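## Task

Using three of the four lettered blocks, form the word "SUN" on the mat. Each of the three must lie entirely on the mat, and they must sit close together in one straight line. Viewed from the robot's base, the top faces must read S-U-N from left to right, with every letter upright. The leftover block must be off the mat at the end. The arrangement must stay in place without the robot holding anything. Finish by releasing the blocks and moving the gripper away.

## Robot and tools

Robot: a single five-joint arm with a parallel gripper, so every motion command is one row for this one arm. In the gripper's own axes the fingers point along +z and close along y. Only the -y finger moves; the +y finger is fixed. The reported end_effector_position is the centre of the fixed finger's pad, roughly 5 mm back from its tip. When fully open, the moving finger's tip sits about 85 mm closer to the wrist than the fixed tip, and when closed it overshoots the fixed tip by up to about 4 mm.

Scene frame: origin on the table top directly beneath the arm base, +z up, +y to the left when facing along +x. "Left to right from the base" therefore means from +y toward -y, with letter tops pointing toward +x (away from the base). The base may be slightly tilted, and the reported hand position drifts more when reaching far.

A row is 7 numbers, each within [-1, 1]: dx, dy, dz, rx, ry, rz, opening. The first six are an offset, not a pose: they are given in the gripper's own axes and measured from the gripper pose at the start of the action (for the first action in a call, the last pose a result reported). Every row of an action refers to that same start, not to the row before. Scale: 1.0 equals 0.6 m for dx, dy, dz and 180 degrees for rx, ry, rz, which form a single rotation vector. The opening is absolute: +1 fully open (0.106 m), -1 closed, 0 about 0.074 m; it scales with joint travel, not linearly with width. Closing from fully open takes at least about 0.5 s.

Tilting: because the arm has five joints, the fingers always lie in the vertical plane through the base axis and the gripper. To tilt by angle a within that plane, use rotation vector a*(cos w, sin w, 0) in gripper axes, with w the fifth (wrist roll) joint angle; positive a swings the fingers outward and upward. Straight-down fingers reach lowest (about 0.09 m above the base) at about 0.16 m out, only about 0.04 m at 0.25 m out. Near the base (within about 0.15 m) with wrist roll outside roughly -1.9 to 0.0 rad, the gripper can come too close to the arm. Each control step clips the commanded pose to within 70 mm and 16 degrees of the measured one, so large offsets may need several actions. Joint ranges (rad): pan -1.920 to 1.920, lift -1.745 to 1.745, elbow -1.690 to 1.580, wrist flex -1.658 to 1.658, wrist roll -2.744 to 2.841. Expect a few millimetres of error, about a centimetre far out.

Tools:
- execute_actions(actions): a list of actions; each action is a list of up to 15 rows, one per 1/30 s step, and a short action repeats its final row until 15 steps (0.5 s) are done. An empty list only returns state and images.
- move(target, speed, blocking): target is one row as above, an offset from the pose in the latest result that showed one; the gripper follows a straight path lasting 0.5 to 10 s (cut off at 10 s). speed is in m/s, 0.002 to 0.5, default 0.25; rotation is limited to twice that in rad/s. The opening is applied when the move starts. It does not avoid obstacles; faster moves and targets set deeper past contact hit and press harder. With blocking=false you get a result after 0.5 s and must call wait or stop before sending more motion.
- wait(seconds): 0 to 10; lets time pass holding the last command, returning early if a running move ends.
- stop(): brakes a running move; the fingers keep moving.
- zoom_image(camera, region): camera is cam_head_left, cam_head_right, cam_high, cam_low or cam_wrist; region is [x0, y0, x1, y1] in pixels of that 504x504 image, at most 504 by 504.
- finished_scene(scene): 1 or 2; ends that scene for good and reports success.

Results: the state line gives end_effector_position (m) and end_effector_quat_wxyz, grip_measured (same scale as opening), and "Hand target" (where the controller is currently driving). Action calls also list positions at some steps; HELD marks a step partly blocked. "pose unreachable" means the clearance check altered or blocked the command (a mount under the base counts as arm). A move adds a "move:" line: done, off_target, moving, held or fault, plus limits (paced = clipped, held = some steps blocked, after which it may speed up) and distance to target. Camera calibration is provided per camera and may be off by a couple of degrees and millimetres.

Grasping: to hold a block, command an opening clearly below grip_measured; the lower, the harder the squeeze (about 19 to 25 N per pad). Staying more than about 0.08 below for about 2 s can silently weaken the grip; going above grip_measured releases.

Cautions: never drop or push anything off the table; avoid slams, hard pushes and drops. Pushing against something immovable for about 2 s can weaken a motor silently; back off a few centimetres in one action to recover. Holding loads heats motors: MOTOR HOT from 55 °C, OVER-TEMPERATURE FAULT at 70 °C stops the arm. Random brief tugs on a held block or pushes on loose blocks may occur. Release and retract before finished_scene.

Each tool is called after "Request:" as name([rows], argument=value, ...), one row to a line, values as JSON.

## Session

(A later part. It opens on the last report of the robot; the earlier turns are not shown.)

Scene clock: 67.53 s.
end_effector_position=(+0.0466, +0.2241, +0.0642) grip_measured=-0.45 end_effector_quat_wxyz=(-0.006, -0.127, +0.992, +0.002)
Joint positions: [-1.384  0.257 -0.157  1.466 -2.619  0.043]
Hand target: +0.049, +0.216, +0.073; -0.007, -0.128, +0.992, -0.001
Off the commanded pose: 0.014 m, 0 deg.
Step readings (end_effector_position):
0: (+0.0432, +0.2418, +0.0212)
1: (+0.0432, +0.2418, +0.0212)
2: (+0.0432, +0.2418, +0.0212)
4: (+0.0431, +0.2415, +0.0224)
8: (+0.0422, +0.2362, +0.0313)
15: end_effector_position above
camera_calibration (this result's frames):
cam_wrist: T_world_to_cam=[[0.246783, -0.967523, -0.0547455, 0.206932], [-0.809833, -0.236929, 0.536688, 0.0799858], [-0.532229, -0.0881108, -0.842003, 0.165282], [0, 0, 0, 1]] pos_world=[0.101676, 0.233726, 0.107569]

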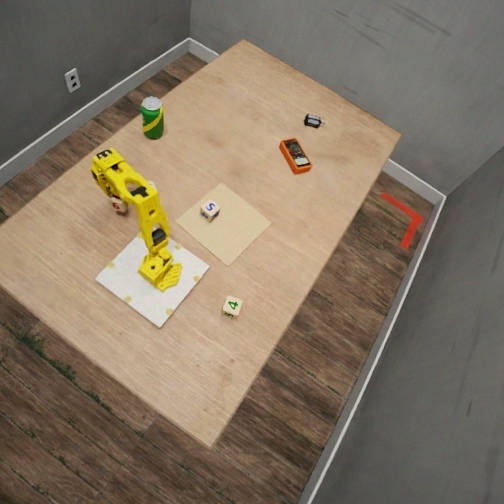

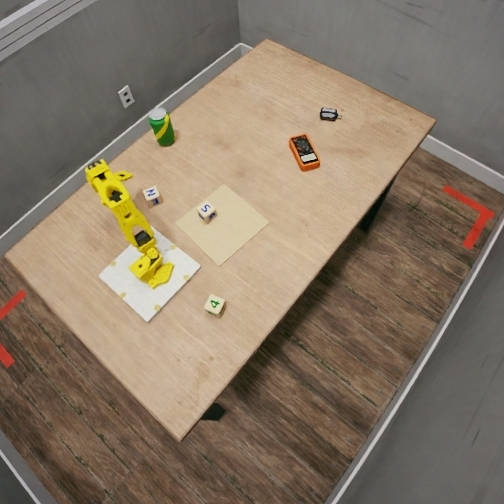

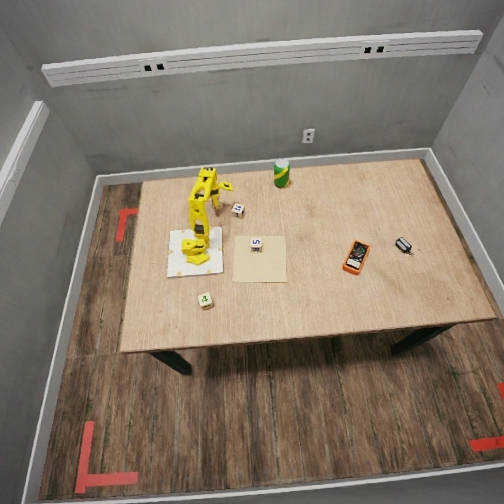

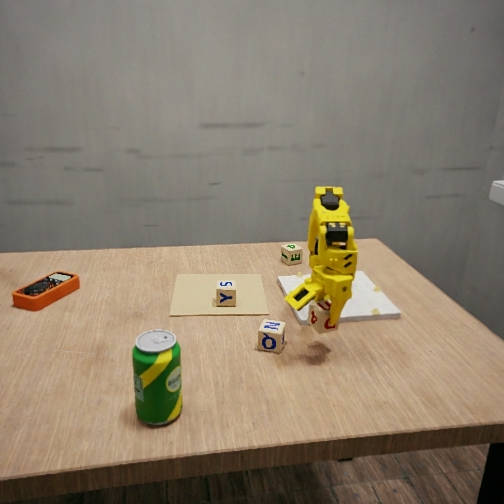

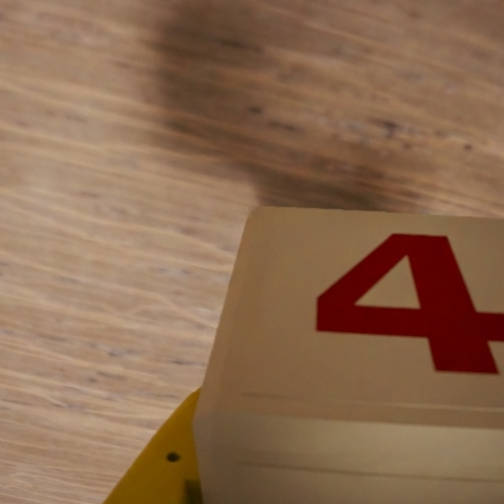

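Request:
move(target=[-0.1043,-0.4676,-0.0234,-0.0021,0.0014,-0.385,-0.51], speed=0.5)

Scene clock: 70.67 s.
end_effector_position=(+0.1826, -0.0296, +0.0806) grip_measured=-0.45 end_effector_quat_wxyz=(+0.001, -0.669, +0.744, -0.006)
Joint positions: [ 0.127 -0.046  0.104  1.489  0.1    0.043]
Hand target: +0.182, -0.031, +0.080; -0.003, -0.669, +0.743, -0.001
Off the commanded pose: 0.007 m, 2 deg.
move: done
camera_calibration (this result's frames):
cam_wrist: T_world_to_cam=[[0.993003, -0.111535, -0.038792, -0.183491], [-0.0739027, -0.843179, 0.53253, -0.0307176], [-0.0921041, -0.525937, -0.845522, 0.136092], [0, 0, 0, 1]] pos_world=[0.192471, 0.0252097, 0.124308]

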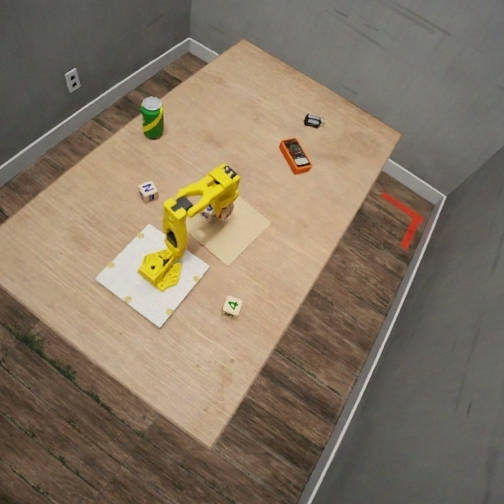

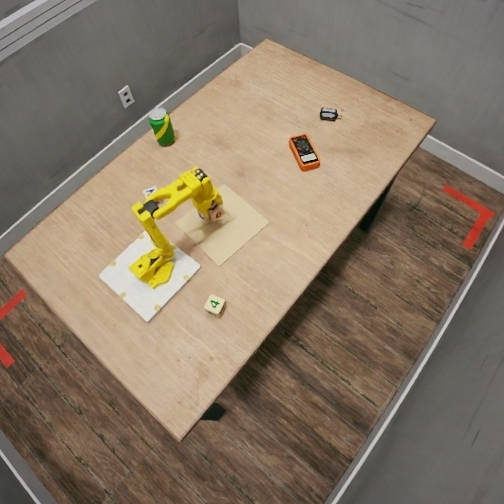

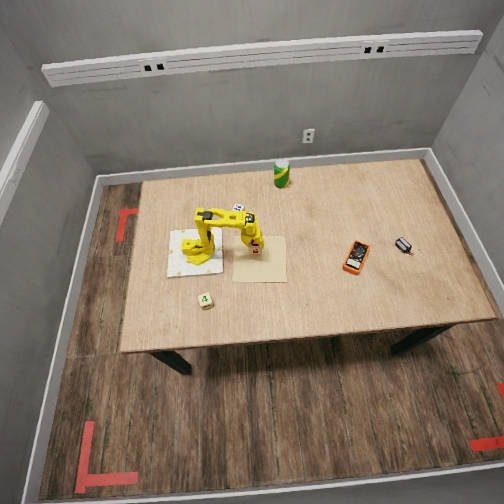

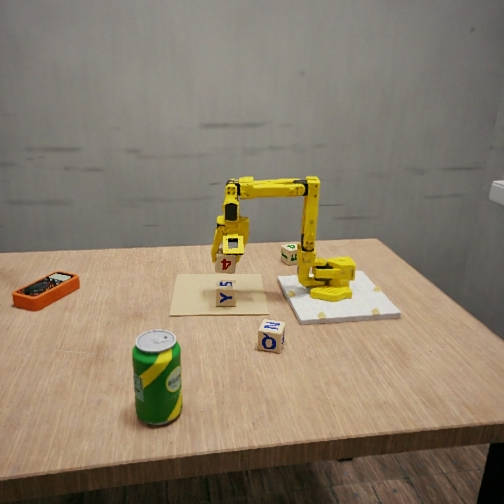

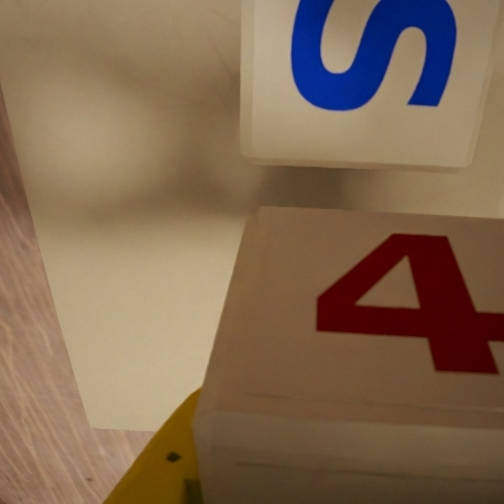

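Request:
execute_actions([
  [[0.002,0.001,0,-0.0015,0,0,-0.51],[0.005,0.002,0.001,-0.003,0,0,-0.51],[0.008,0.003,0.003,-0.0045,0,0,-0.51],[0.0105,0.004,0.006,-0.006,0,0,-0.51],[0.012,0.005,0.011,-0.0075,0,0,-0.51],[0.0125,0.006,0.018,-0.0085,0,0,-0.51],[0.0125,0.0067,0.026,-0.0095,-0.0005,0,-0.51],[0.0124,0.0069,0.035,-0.0095,-0.0005,0,-0.51],[0.0123,0.007,0.044,-0.0095,-0.0005,0,-0.51],[0.0122,0.0071,0.053,-0.0095,-0.0005,0,-0.51],[0.0121,0.0072,0.062,-0.0095,-0.0005,0,-0.51],[0.012,0.0073,0.071,-0.0095,-0.0005,0,-0.51],[0.0119,0.0074,0.079,-0.0095,-0.0005,0,-0.51],[0.0119,0.0075,0.085,-0.0095,-0.0005,0,-0.51],[0.0119,0.0076,0.0893,-0.0095,-0.0005,0,-0.51]],
])

Scene clock: 73.60 s.
end_effector_position=(+0.1761, -0.0345, +0.0414) grip_measured=-0.45 end_effector_quat_wxyz=(-0.008, -0.668, +0.744, +0.006)
Joint positions: [0.157 0.008 0.337 1.233 0.129 0.043]
Hand target: +0.175, -0.036, +0.029; -0.010, -0.668, +0.744, +0.008
Off the commanded pose: 0.015 m, 0 deg.
Step readings (end_effector_position):
0: (+0.1826, -0.0296, +0.0806)
1: (+0.1826, -0.0296, +0.0806)
2: (+0.1826, -0.0299, +0.0806)
4: (+0.1824, -0.0310, +0.0806)
8: (+0.1805, -0.0346, +0.0749)
15: end_effector_position above
camera_calibration (this result's frames):
cam_wrist: T_world_to_cam=[[0.991176, -0.112947, -0.0693731, -0.177493], [-0.0592579, -0.845737, 0.530299, -0.0170983], [-0.118567, -0.521509, -0.844968, 0.104549], [0, 0, 0, 1]] pos_world=[0.18731, 0.0200152, 0.0850945]

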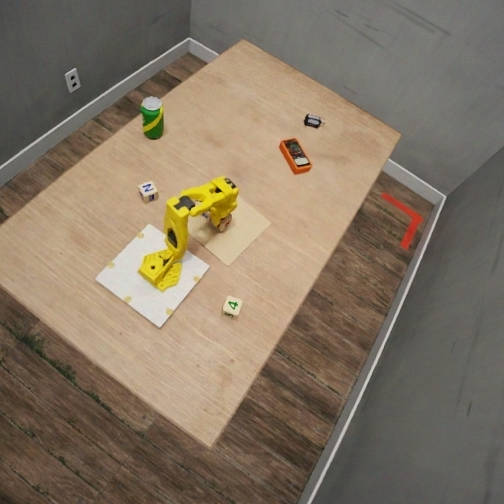

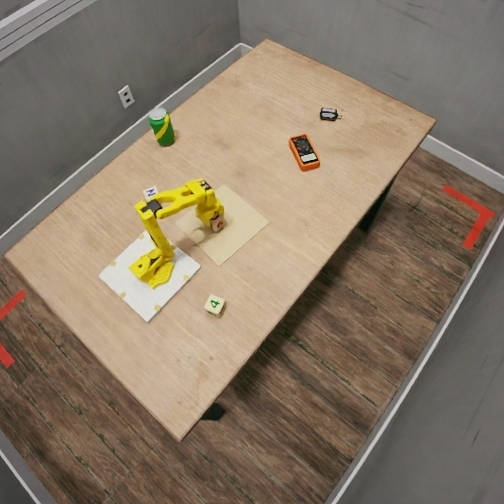

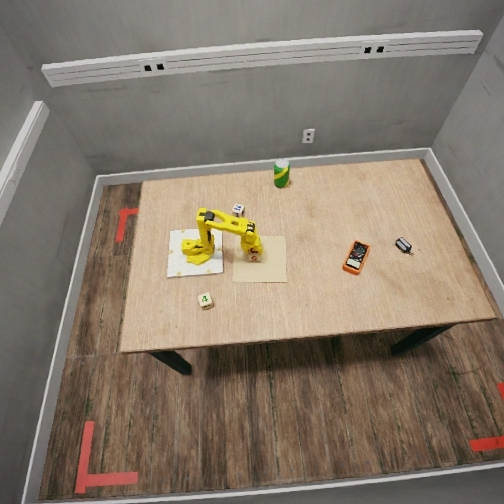

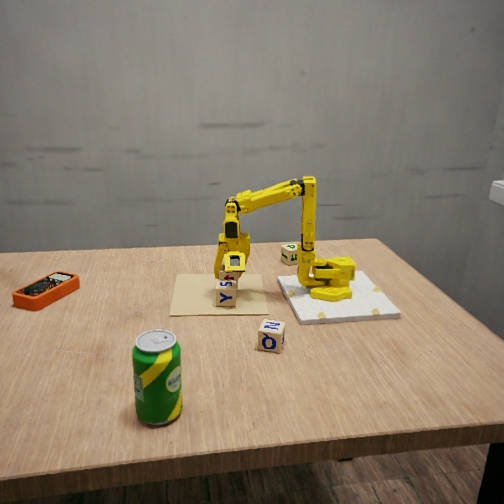

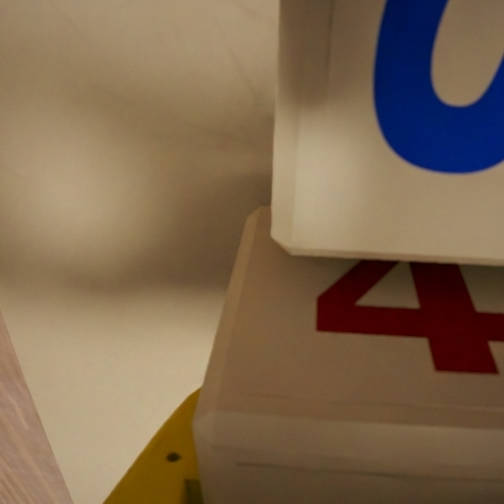

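Request:
execute_actions(actions=[])

Scene clock: 73.67 s.
end_effector_position=(+0.1765, -0.0346, +0.0353) grip_measured=-0.45 end_effector_quat_wxyz=(-0.007, -0.668, +0.744, +0.004)
Joint positions: [0.157 0.023 0.366 1.183 0.129 0.043]
Hand target: +0.175, -0.036, +0.029; -0.009, -0.669, +0.744, +0.007
Off the commanded pose: 0.009 m, 0 deg.
camera_calibration (this result's frames):
cam_wrist: T_world_to_cam=[[0.991482, -0.112979, -0.0647946, -0.178576], [-0.0616337, -0.845281, 0.530756, -0.0134735], [-0.114734, -0.522241, -0.845044, 0.0986127], [0, 0, 0, 1]] pos_world=[0.187539, 0.0199355, 0.0789125]

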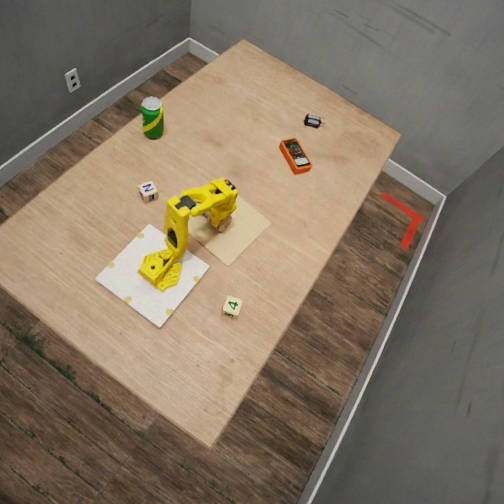

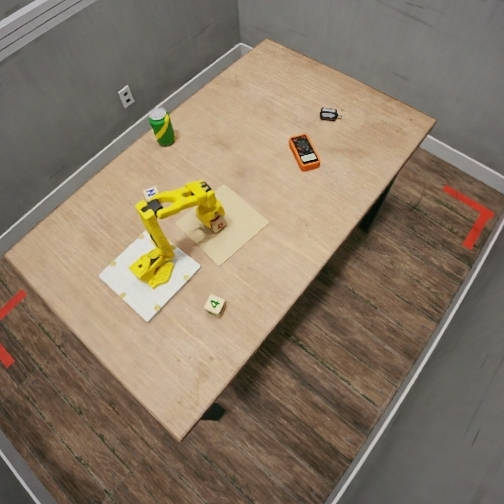

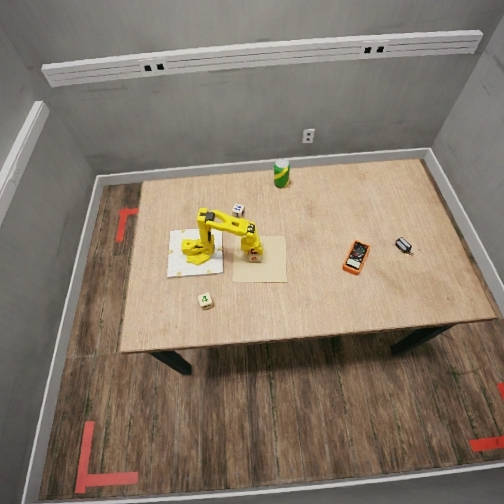

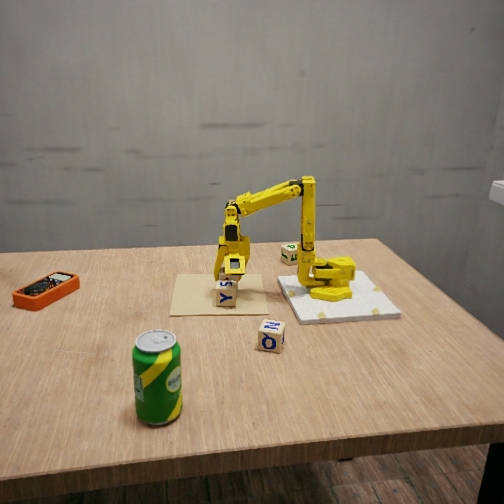

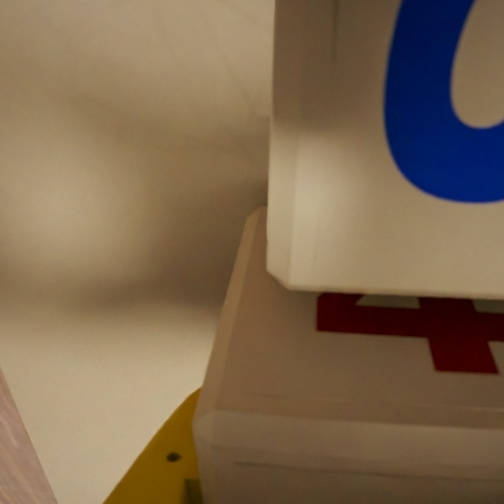

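Request:
zoom_image(camera="cam_head_left", region=[136, 176, 162, 200])

Request:
zoom_image(camera="cam_low", region=[256, 316, 290, 338])

Region (136, 176, 162, 200) of cam_head_left's 504x504 image, scaled by 19.385, with more detail than that image has; it fills the top 465 rows of this view, and the rest is white.

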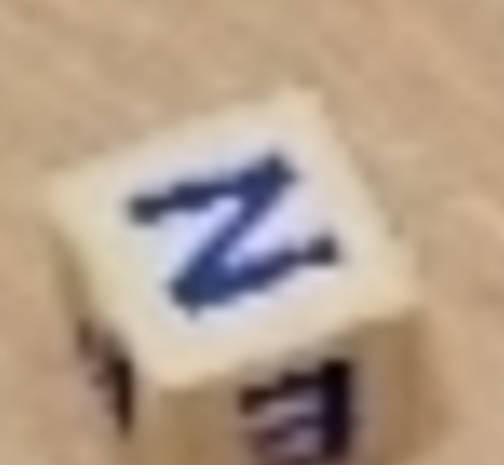

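Region (256, 316, 290, 338) of cam_low's 504x504 image, scaled by 14.824, with more detail than that image has; it fills the top 326 rows of this view, and the rest is white.

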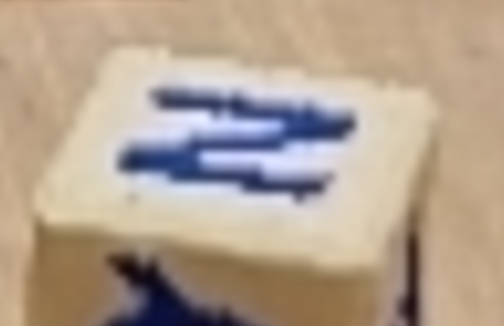

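Request:
execute_actions([
  [[0.0026,0.001,0.012,0,0,0,-0.51],[0.0026,0,0.0145,0,0,0,-0.51],[0.0026,-0.001,0.017,0,0,0,-0.51],[0.0026,-0.002,0.020,0,0,0,-0.51],[0.0026,-0.0027,0.023,0,0,0,-0.51],[0.0026,-0.0033,0.0255,0,0,0,-0.51],[0.0026,-0.0033,0.0275,0,0,0,-0.51],[0.0026,-0.0033,0.029,0,0,0,-0.51],[0.0026,-0.0033,0.0297,0,0,0,-0.51]],
])

Scene clock: 76.47 s.
end_effector_position=(+0.1810, -0.0356, +0.0249) grip_measured=-0.45 end_effector_quat_wxyz=(+0.000, -0.668, +0.744, -0.005)
Joint positions: [0.157 0.065 0.395 1.09  0.129 0.043]
Hand target: +0.177, -0.036, +0.018; -0.006, -0.668, +0.744, +0.004
Off the commanded pose: 0.008 m, 1 deg.
Step readings (end_effector_position):
0: (+0.1790, -0.0351, +0.0339)
1: (+0.1790, -0.0351, +0.0337)
2: (+0.1788, -0.0351, +0.0331)
4: (+0.1797, -0.0353, +0.0313)
8: (+0.1803, -0.0354, +0.0251)
15: end_effector_position above
camera_calibration (this result's frames):
cam_wrist: T_world_to_cam=[[0.992703, -0.113079, -0.0418837, -0.184601], [-0.0735426, -0.842994, 0.532872, -0.00627423], [-0.0955641, -0.525904, -0.845159, 0.0862715], [0, 0, 0, 1]] pos_world=[0.191037, 0.0192069, 0.0685247]

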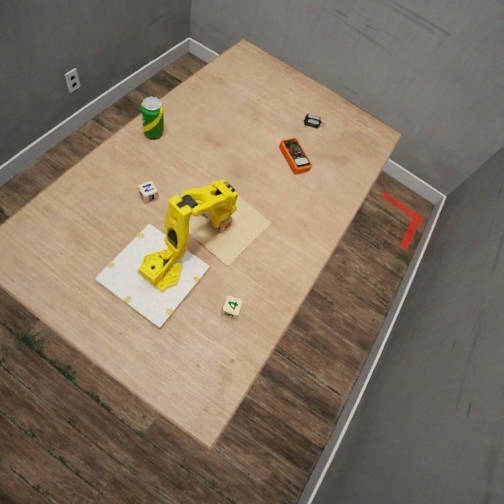

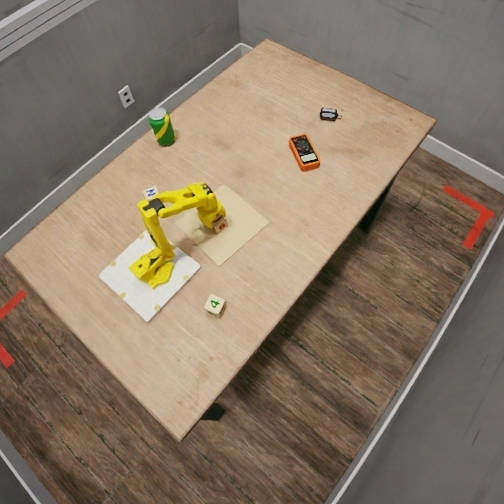

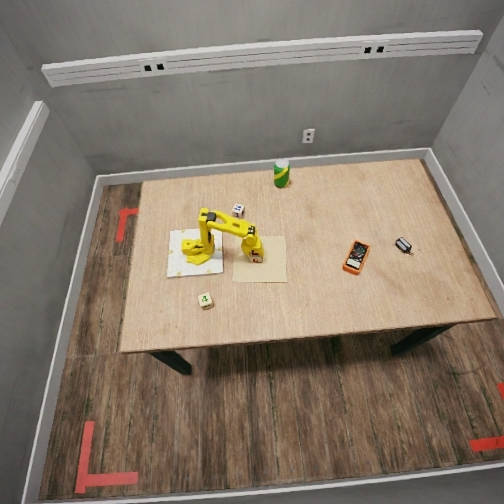

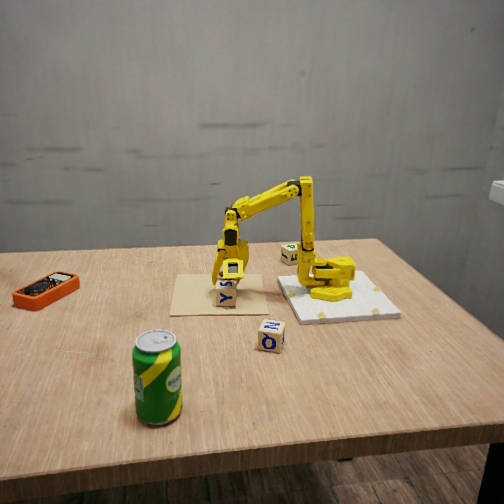

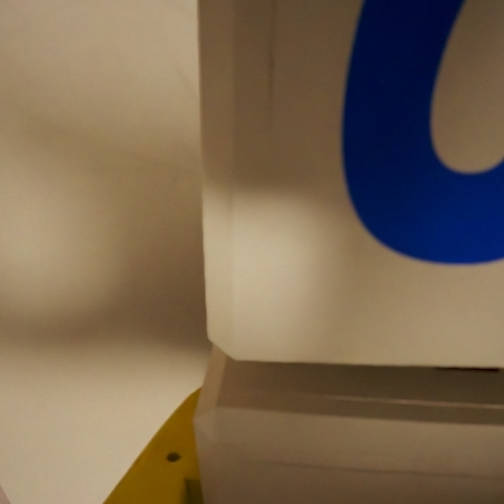

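Request:
execute_actions(actions=[])

Scene clock: 77.70 s.
end_effector_position=(+0.1810, -0.0356, +0.0249) grip_measured=-0.45 end_effector_quat_wxyz=(+0.000, -0.668, +0.744, -0.005)
Joint positions: [0.157 0.065 0.395 1.09  0.129 0.043]
Hand target: +0.177, -0.036, +0.018; -0.006, -0.668, +0.744, +0.004
Off the commanded pose: 0.008 m, 1 deg.
camera_calibration (this result's frames):
cam_wrist: T_world_to_cam=[[0.992703, -0.113079, -0.0418837, -0.184601], [-0.0735426, -0.842994, 0.532872, -0.00627423], [-0.0955641, -0.525904, -0.845159, 0.0862715], [0, 0, 0, 1]] pos_world=[0.191037, 0.0192069, 0.0685247]

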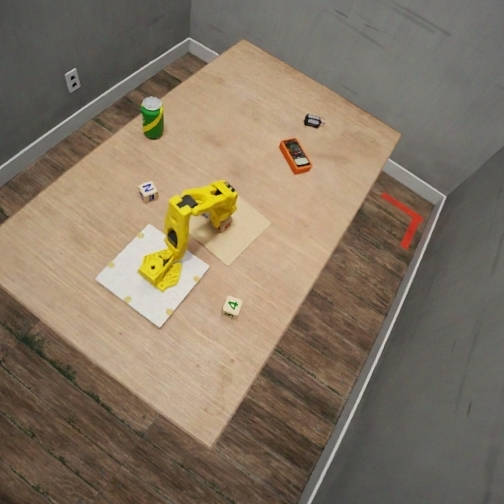

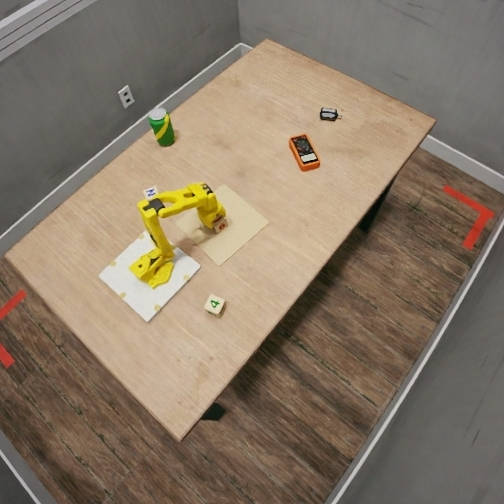

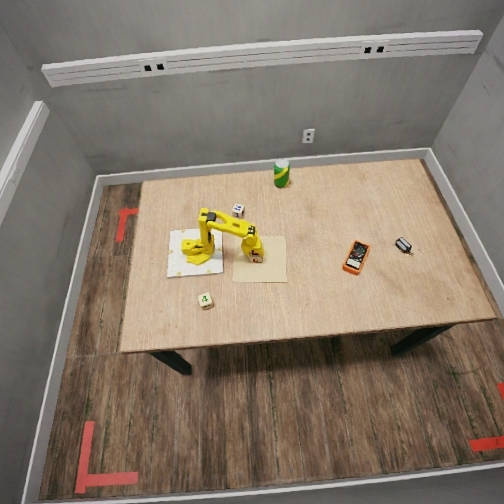

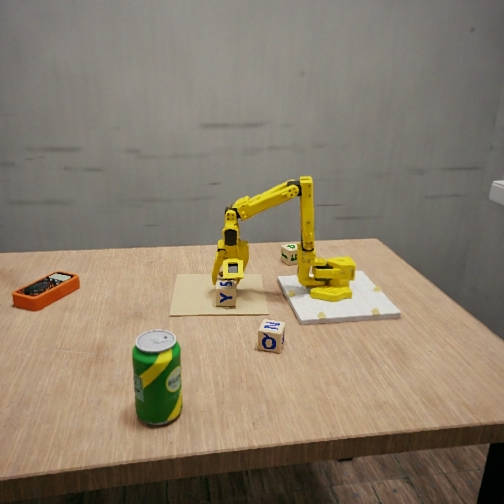

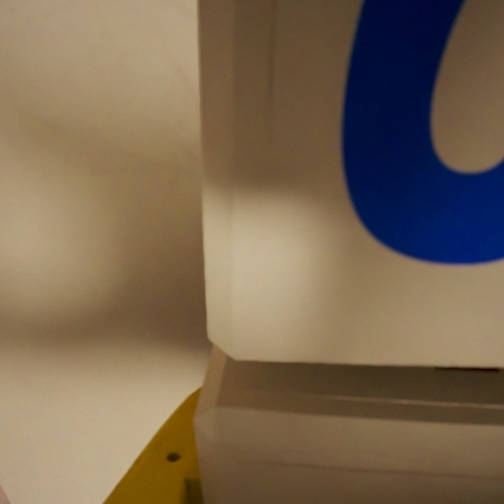

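Request:
execute_actions([
  [[0,0.007,0.009,-0.007,0,0,-0.42],[0,0.007,0.009,-0.007,0,0,-0.35],[0,0.008,0.009,-0.007,0,0,-0.28],[0,0.010,0.009,-0.007,0,0,-0.21],[0,0.011,0.007,-0.007,0,0,-0.15],[0,0.012,0.002,-0.007,0,0,-0.1],[0,0.012,-0.008,-0.007,0,0,-0.1],[0,0.012,-0.021,-0.007,0,0,-0.1],[0,0.012,-0.035,-0.007,0,0,-0.1],[0,0.012,-0.049,-0.007,0,0,-0.1],[0,0.012,-0.062,-0.007,0,0,-0.1],[0,0.012,-0.073,-0.007,0,0,-0.1],[0,0.012,-0.082,-0.007,0,0,-0.1],[0,0.012,-0.088,-0.007,0,0,-0.1],[0,0.012,-0.091,-0.007,0,0,-0.1]],
])

Request:
execute_actions(actions=[])

Scene clock: 80.53 s.
end_effector_position=(+0.1747, -0.0341, +0.0636) grip_measured=-0.11 end_effector_quat_wxyz=(-0.003, -0.668, +0.744, -0.000)
Joint positions: [ 0.157 -0.07   0.26   1.372  0.129  0.067]
Hand target: +0.174, -0.035, +0.077; -0.003, -0.668, +0.744, -0.001
Off the commanded pose: 0.016 m, 1 deg.
Step readings (end_effector_position):
0: (+0.1810, -0.0356, +0.0249)
1: (+0.1807, -0.0355, +0.0247)
2: (+0.1807, -0.0355, +0.0247)
4: (+0.1797, -0.0353, +0.0238)
8: (+0.1768, -0.0348, +0.0248)
15: end_effector_position above
camera_calibration (this result's frames):
cam_wrist: T_world_to_cam=[[0.992116, -0.113038, -0.0541063, -0.175726], [-0.0671852, -0.844215, 0.531778, -0.0272633], [-0.105788, -0.523951, -0.845154, 0.121015], [0, 0, 0, 1]] pos_world=[0.185311, 0.020526, 0.107266]

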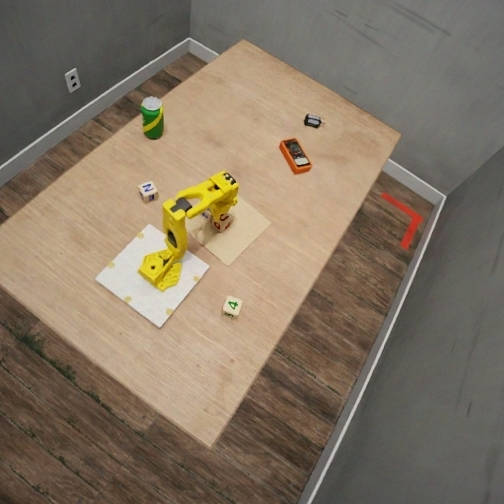

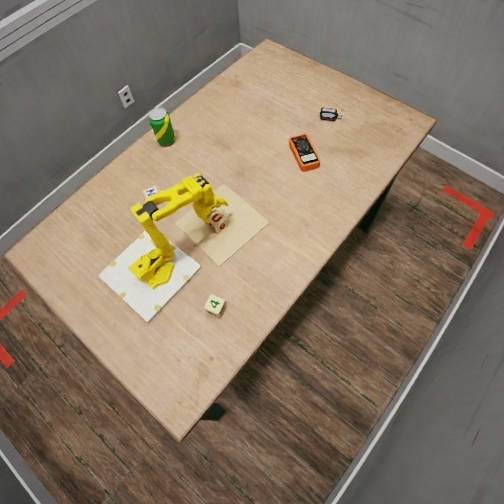

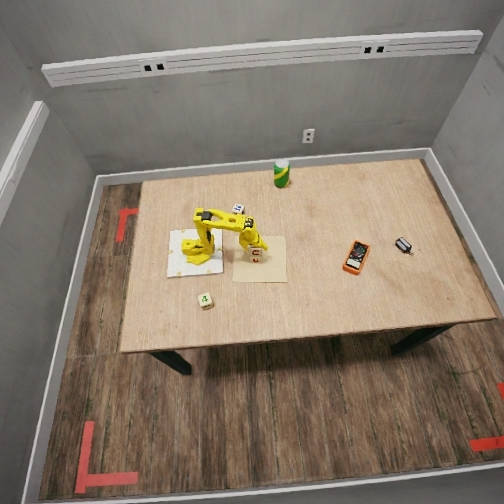

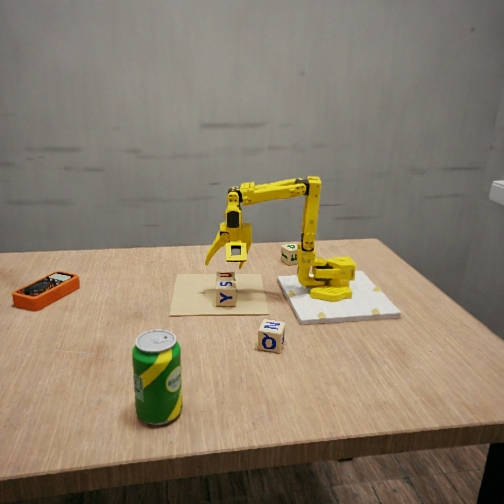

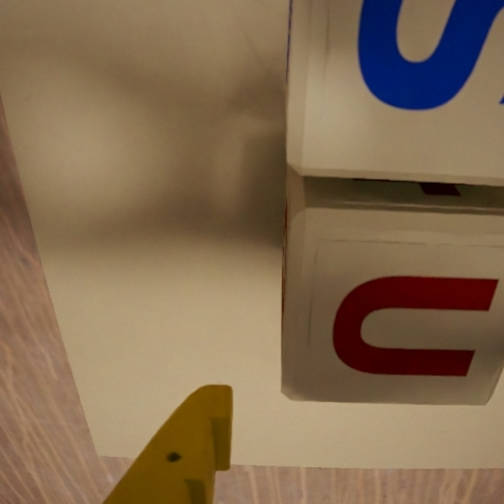

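Scene clock: 80.53 s.
end_effector_position=(+0.1747, -0.0341, +0.0636) grip_measured=-0.11 end_effector_quat_wxyz=(-0.003, -0.668, +0.744, -0.000)
Joint positions: [ 0.157 -0.07   0.26   1.372  0.129  0.067]
Hand target: +0.174, -0.035, +0.077; -0.003, -0.668, +0.744, -0.001
Off the commanded pose: 0.016 m, 1 deg.
camera_calibration (this result's frames):
cam_wrist: T_world_to_cam=[[0.992116, -0.113038, -0.0541063, -0.175726], [-0.0671852, -0.844215, 0.531778, -0.0272633], [-0.105788, -0.523951, -0.845154, 0.121015], [0, 0, 0, 1]] pos_world=[0.185311, 0.020526, 0.107266]

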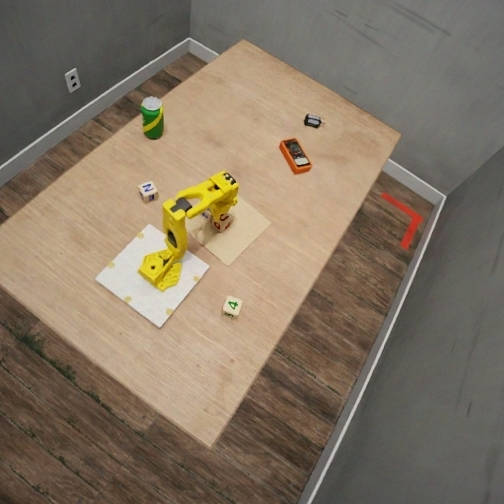

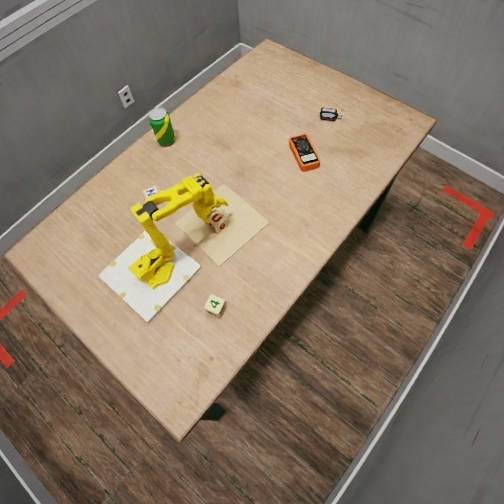

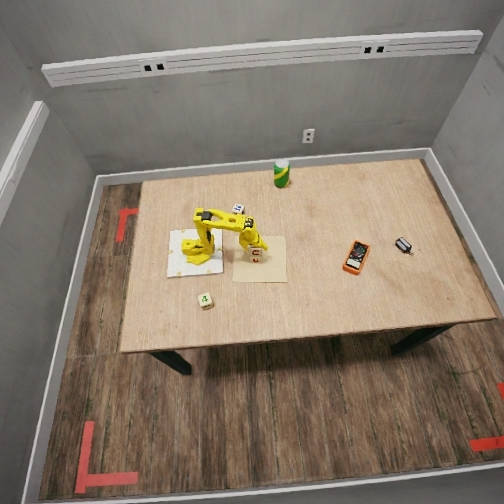

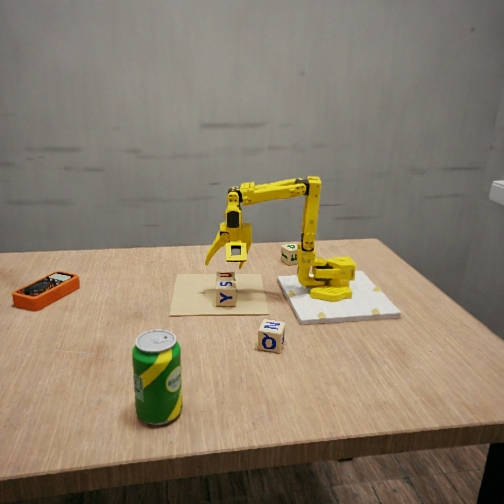

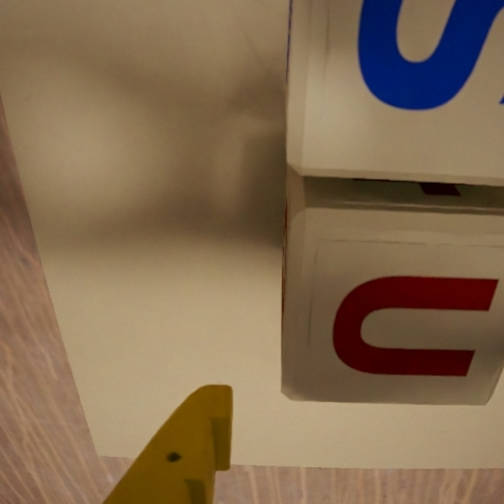

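Request:
execute_actions([
  [[-0.008,0.003,-0.021,0,0,0.002,-0.1],[-0.023,0.008,-0.021,0,0,0.006,-0.1],[-0.045,0.016,-0.021,0,0,0.012,-0.1],[-0.072,0.025,-0.021,0,0,0.019,-0.1],[-0.102,0.036,-0.021,0,0,0.027,-0.1],[-0.132,0.047,-0.021,0,0,0.035,-0.1],[-0.162,0.058,-0.021,0,0,0.043,-0.1],[-0.193,0.068,-0.020,0,0,0.050,-0.1],[-0.223,0.079,-0.019,0,0,0.058,-0.1],[-0.253,0.090,-0.017,0,0,0.066,-0.1],[-0.283,0.101,-0.015,0,0,0.074,-0.1],[-0.312,0.111,-0.013,0,0,0.082,-0.1],[-0.338,0.120,-0.011,0,0,0.089,-0.1],[-0.361,0.128,-0.009,0,0,0.095,-0.1],[-0.378,0.134,-0.007,0,0,0.099,-0.1]],
])

Scene clock: 83.53 s.
end_effector_position=(+0.1321, +0.1086, +0.0756) grip_measured=-0.11 end_effector_quat_wxyz=(+0.006, -0.608, +0.794, +0.003)
Joint positions: [-0.686 -0.19   0.303  1.433 -0.869  0.067]
Hand target: +0.116, +0.153, +0.076; +0.035, -0.573, +0.819, +0.014
Off the commanded pose: 0.093 m, 9 deg; position clipped at the last step of the last action.
Step readings (end_effector_position):
0: (+0.1739, -0.0339, +0.0750)
1: (+0.1739, -0.0339, +0.0750)
2: (+0.1742, -0.0331, +0.0754)
4: (+0.1727, -0.0245, +0.0761)
8: (+0.1583, +0.0168, +0.0751)
15: end_effector_position above
camera_calibration (this result's frames):
cam_wrist: T_world_to_cam=[[0.963331, -0.26411, -0.0473243, -0.0969979], [-0.202642, -0.831743, 0.516855, 0.101662], [-0.175868, -0.488313, -0.854764, 0.207491], [0, 0, 0, 1]] pos_world=[0.150533, 0.160259, 0.120221]

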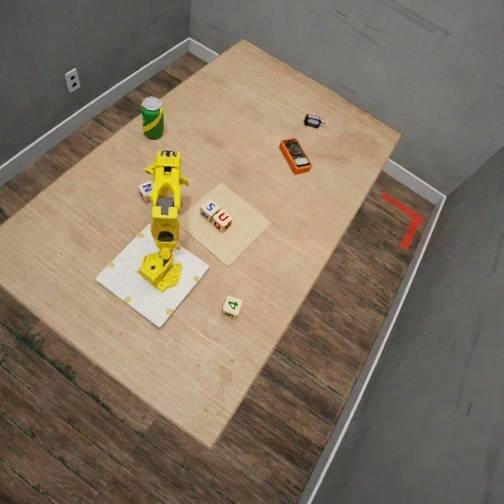

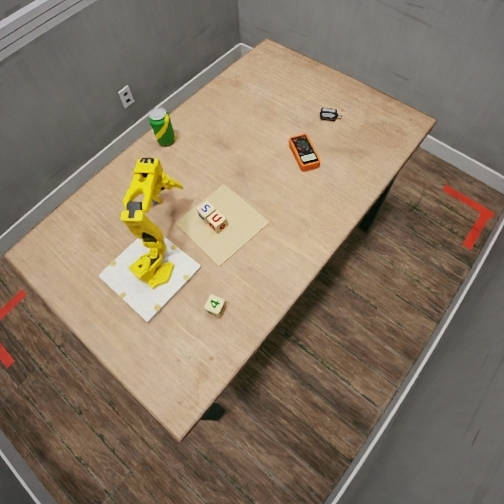

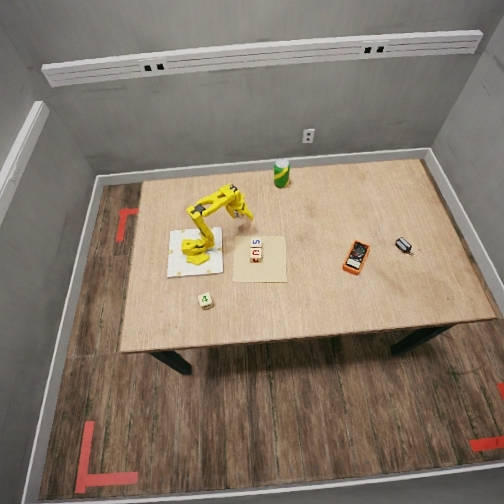

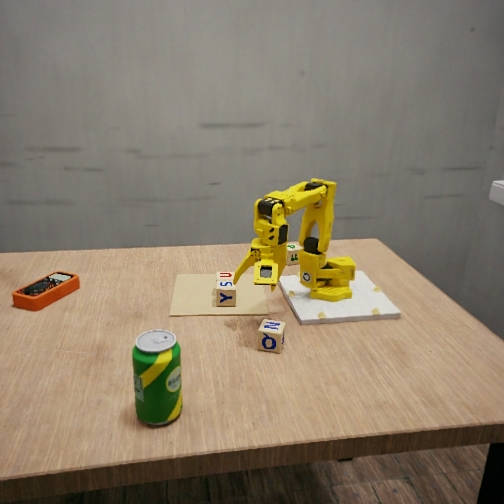

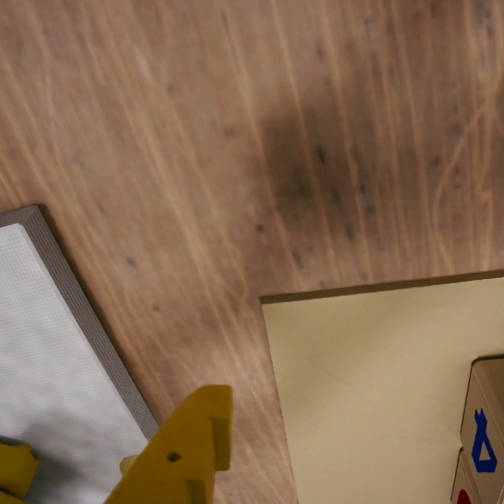

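Request:
execute_actions(actions=[])

Scene clock: 83.63 s.
end_effector_position=(+0.1205, +0.1412, +0.0766) grip_measured=-0.11 end_effector_quat_wxyz=(+0.028, -0.586, +0.810, +0.010)
Joint positions: [-0.861 -0.141  0.245  1.397 -1.099  0.067]
Hand target: +0.116, +0.153, +0.076; +0.035, -0.573, +0.819, +0.014
Off the commanded pose: 0.060 m, 7 deg; position clipped at the last step of the last action.
camera_calibration (this result's frames):
cam_wrist: T_world_to_cam=[[0.94832, -0.315601, -0.0329395, -0.0691152], [-0.262197, -0.837828, 0.478849, 0.136881], [-0.178723, -0.445465, -0.877279, 0.21833], [0, 0, 0, 1]] pos_world=[0.140454, 0.190128, 0.123714]

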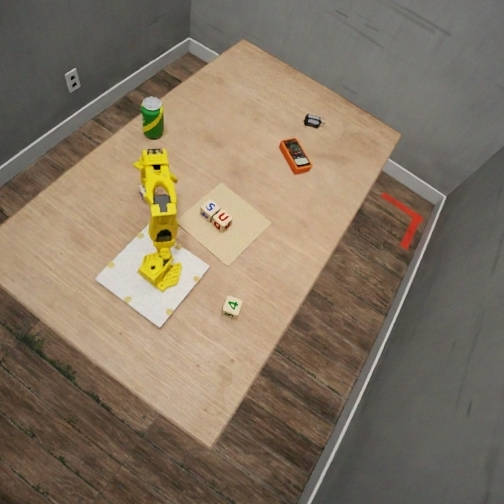

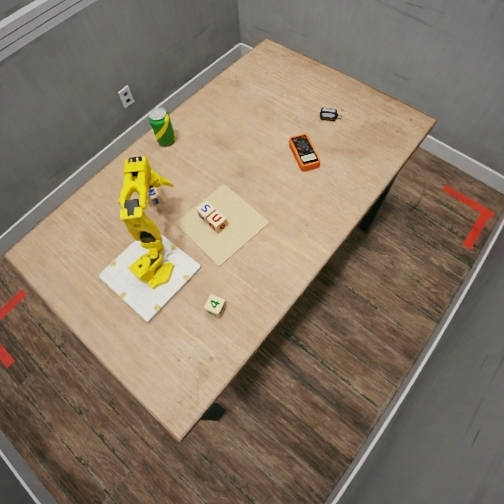

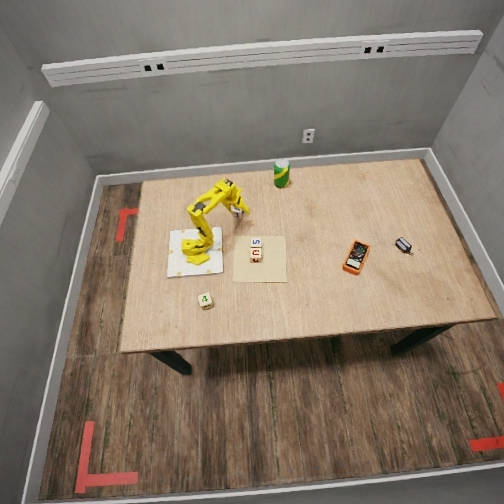

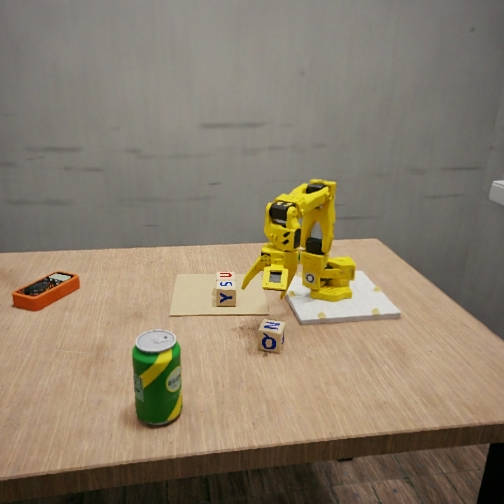

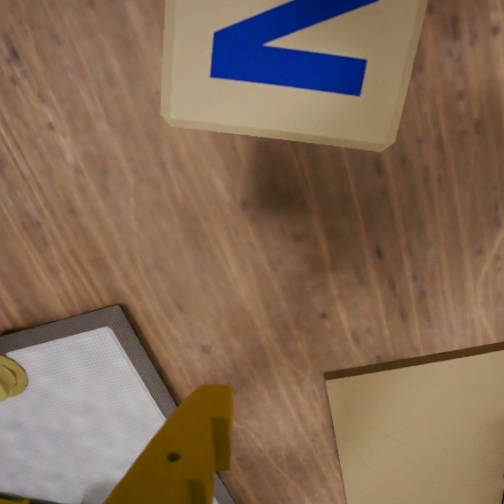

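Request:
execute_actions(actions=[])

Scene clock: 83.87 s.
end_effector_position=(+0.1158, +0.1502, +0.0778) grip_measured=-0.11 end_effector_quat_wxyz=(+0.035, -0.574, +0.818, +0.014)
Joint positions: [-0.91  -0.135  0.231  1.387 -1.176  0.067]
Hand target: +0.116, +0.153, +0.076; +0.034, -0.573, +0.818, +0.014
Off the commanded pose: 0.051 m, 6 deg; position clipped at the last step of the last action.
camera_calibration (this result's frames):
cam_wrist: T_world_to_cam=[[0.93948, -0.341104, -0.0320221, -0.0570409], [-0.288432, -0.837911, 0.46337, 0.146851], [-0.184889, -0.426091, -0.885586, 0.220985], [0, 0, 0, 1]] pos_world=[0.136803, 0.197751, 0.125828]

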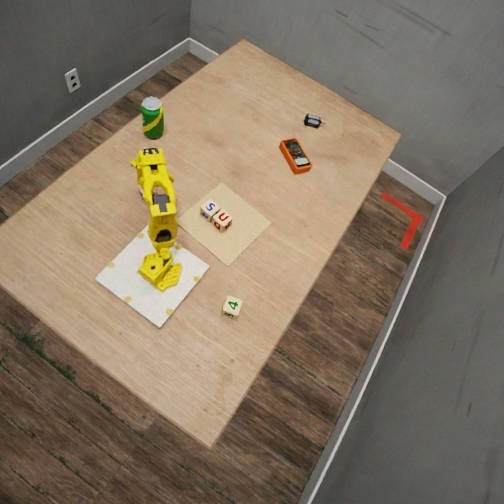

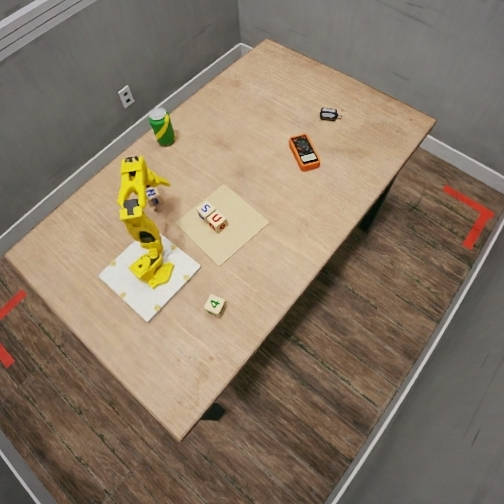

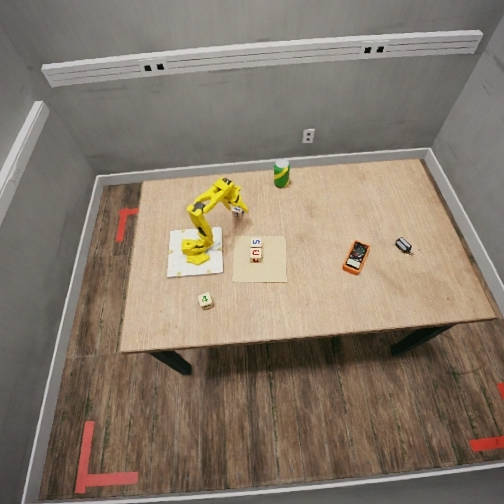

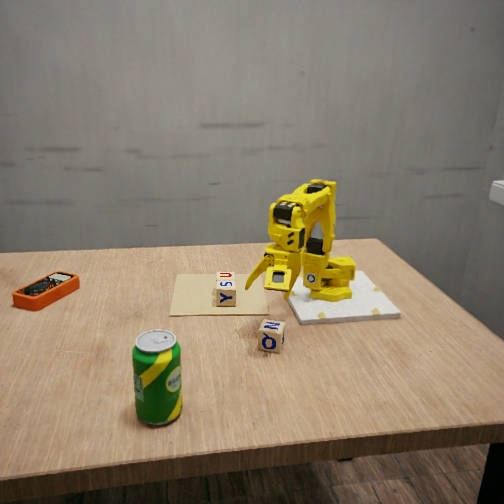

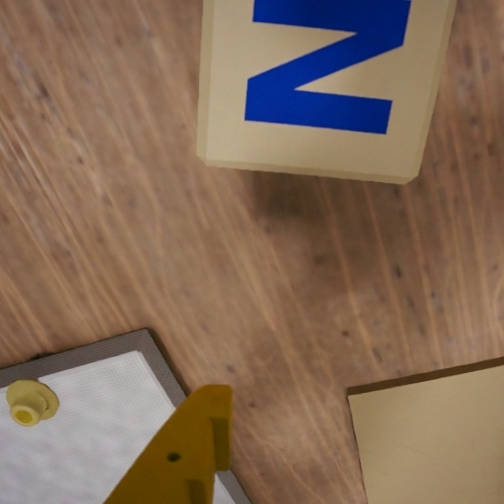

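Request:
zoom_image(camera="cam_wrist", region=[180, 0, 480, 200])

Region (180, 0, 480, 200) of cam_wrist's 504x504 image, scaled by 1.680.

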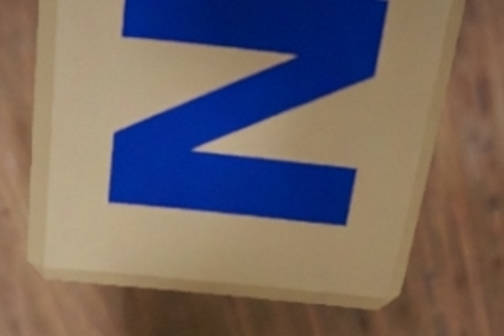

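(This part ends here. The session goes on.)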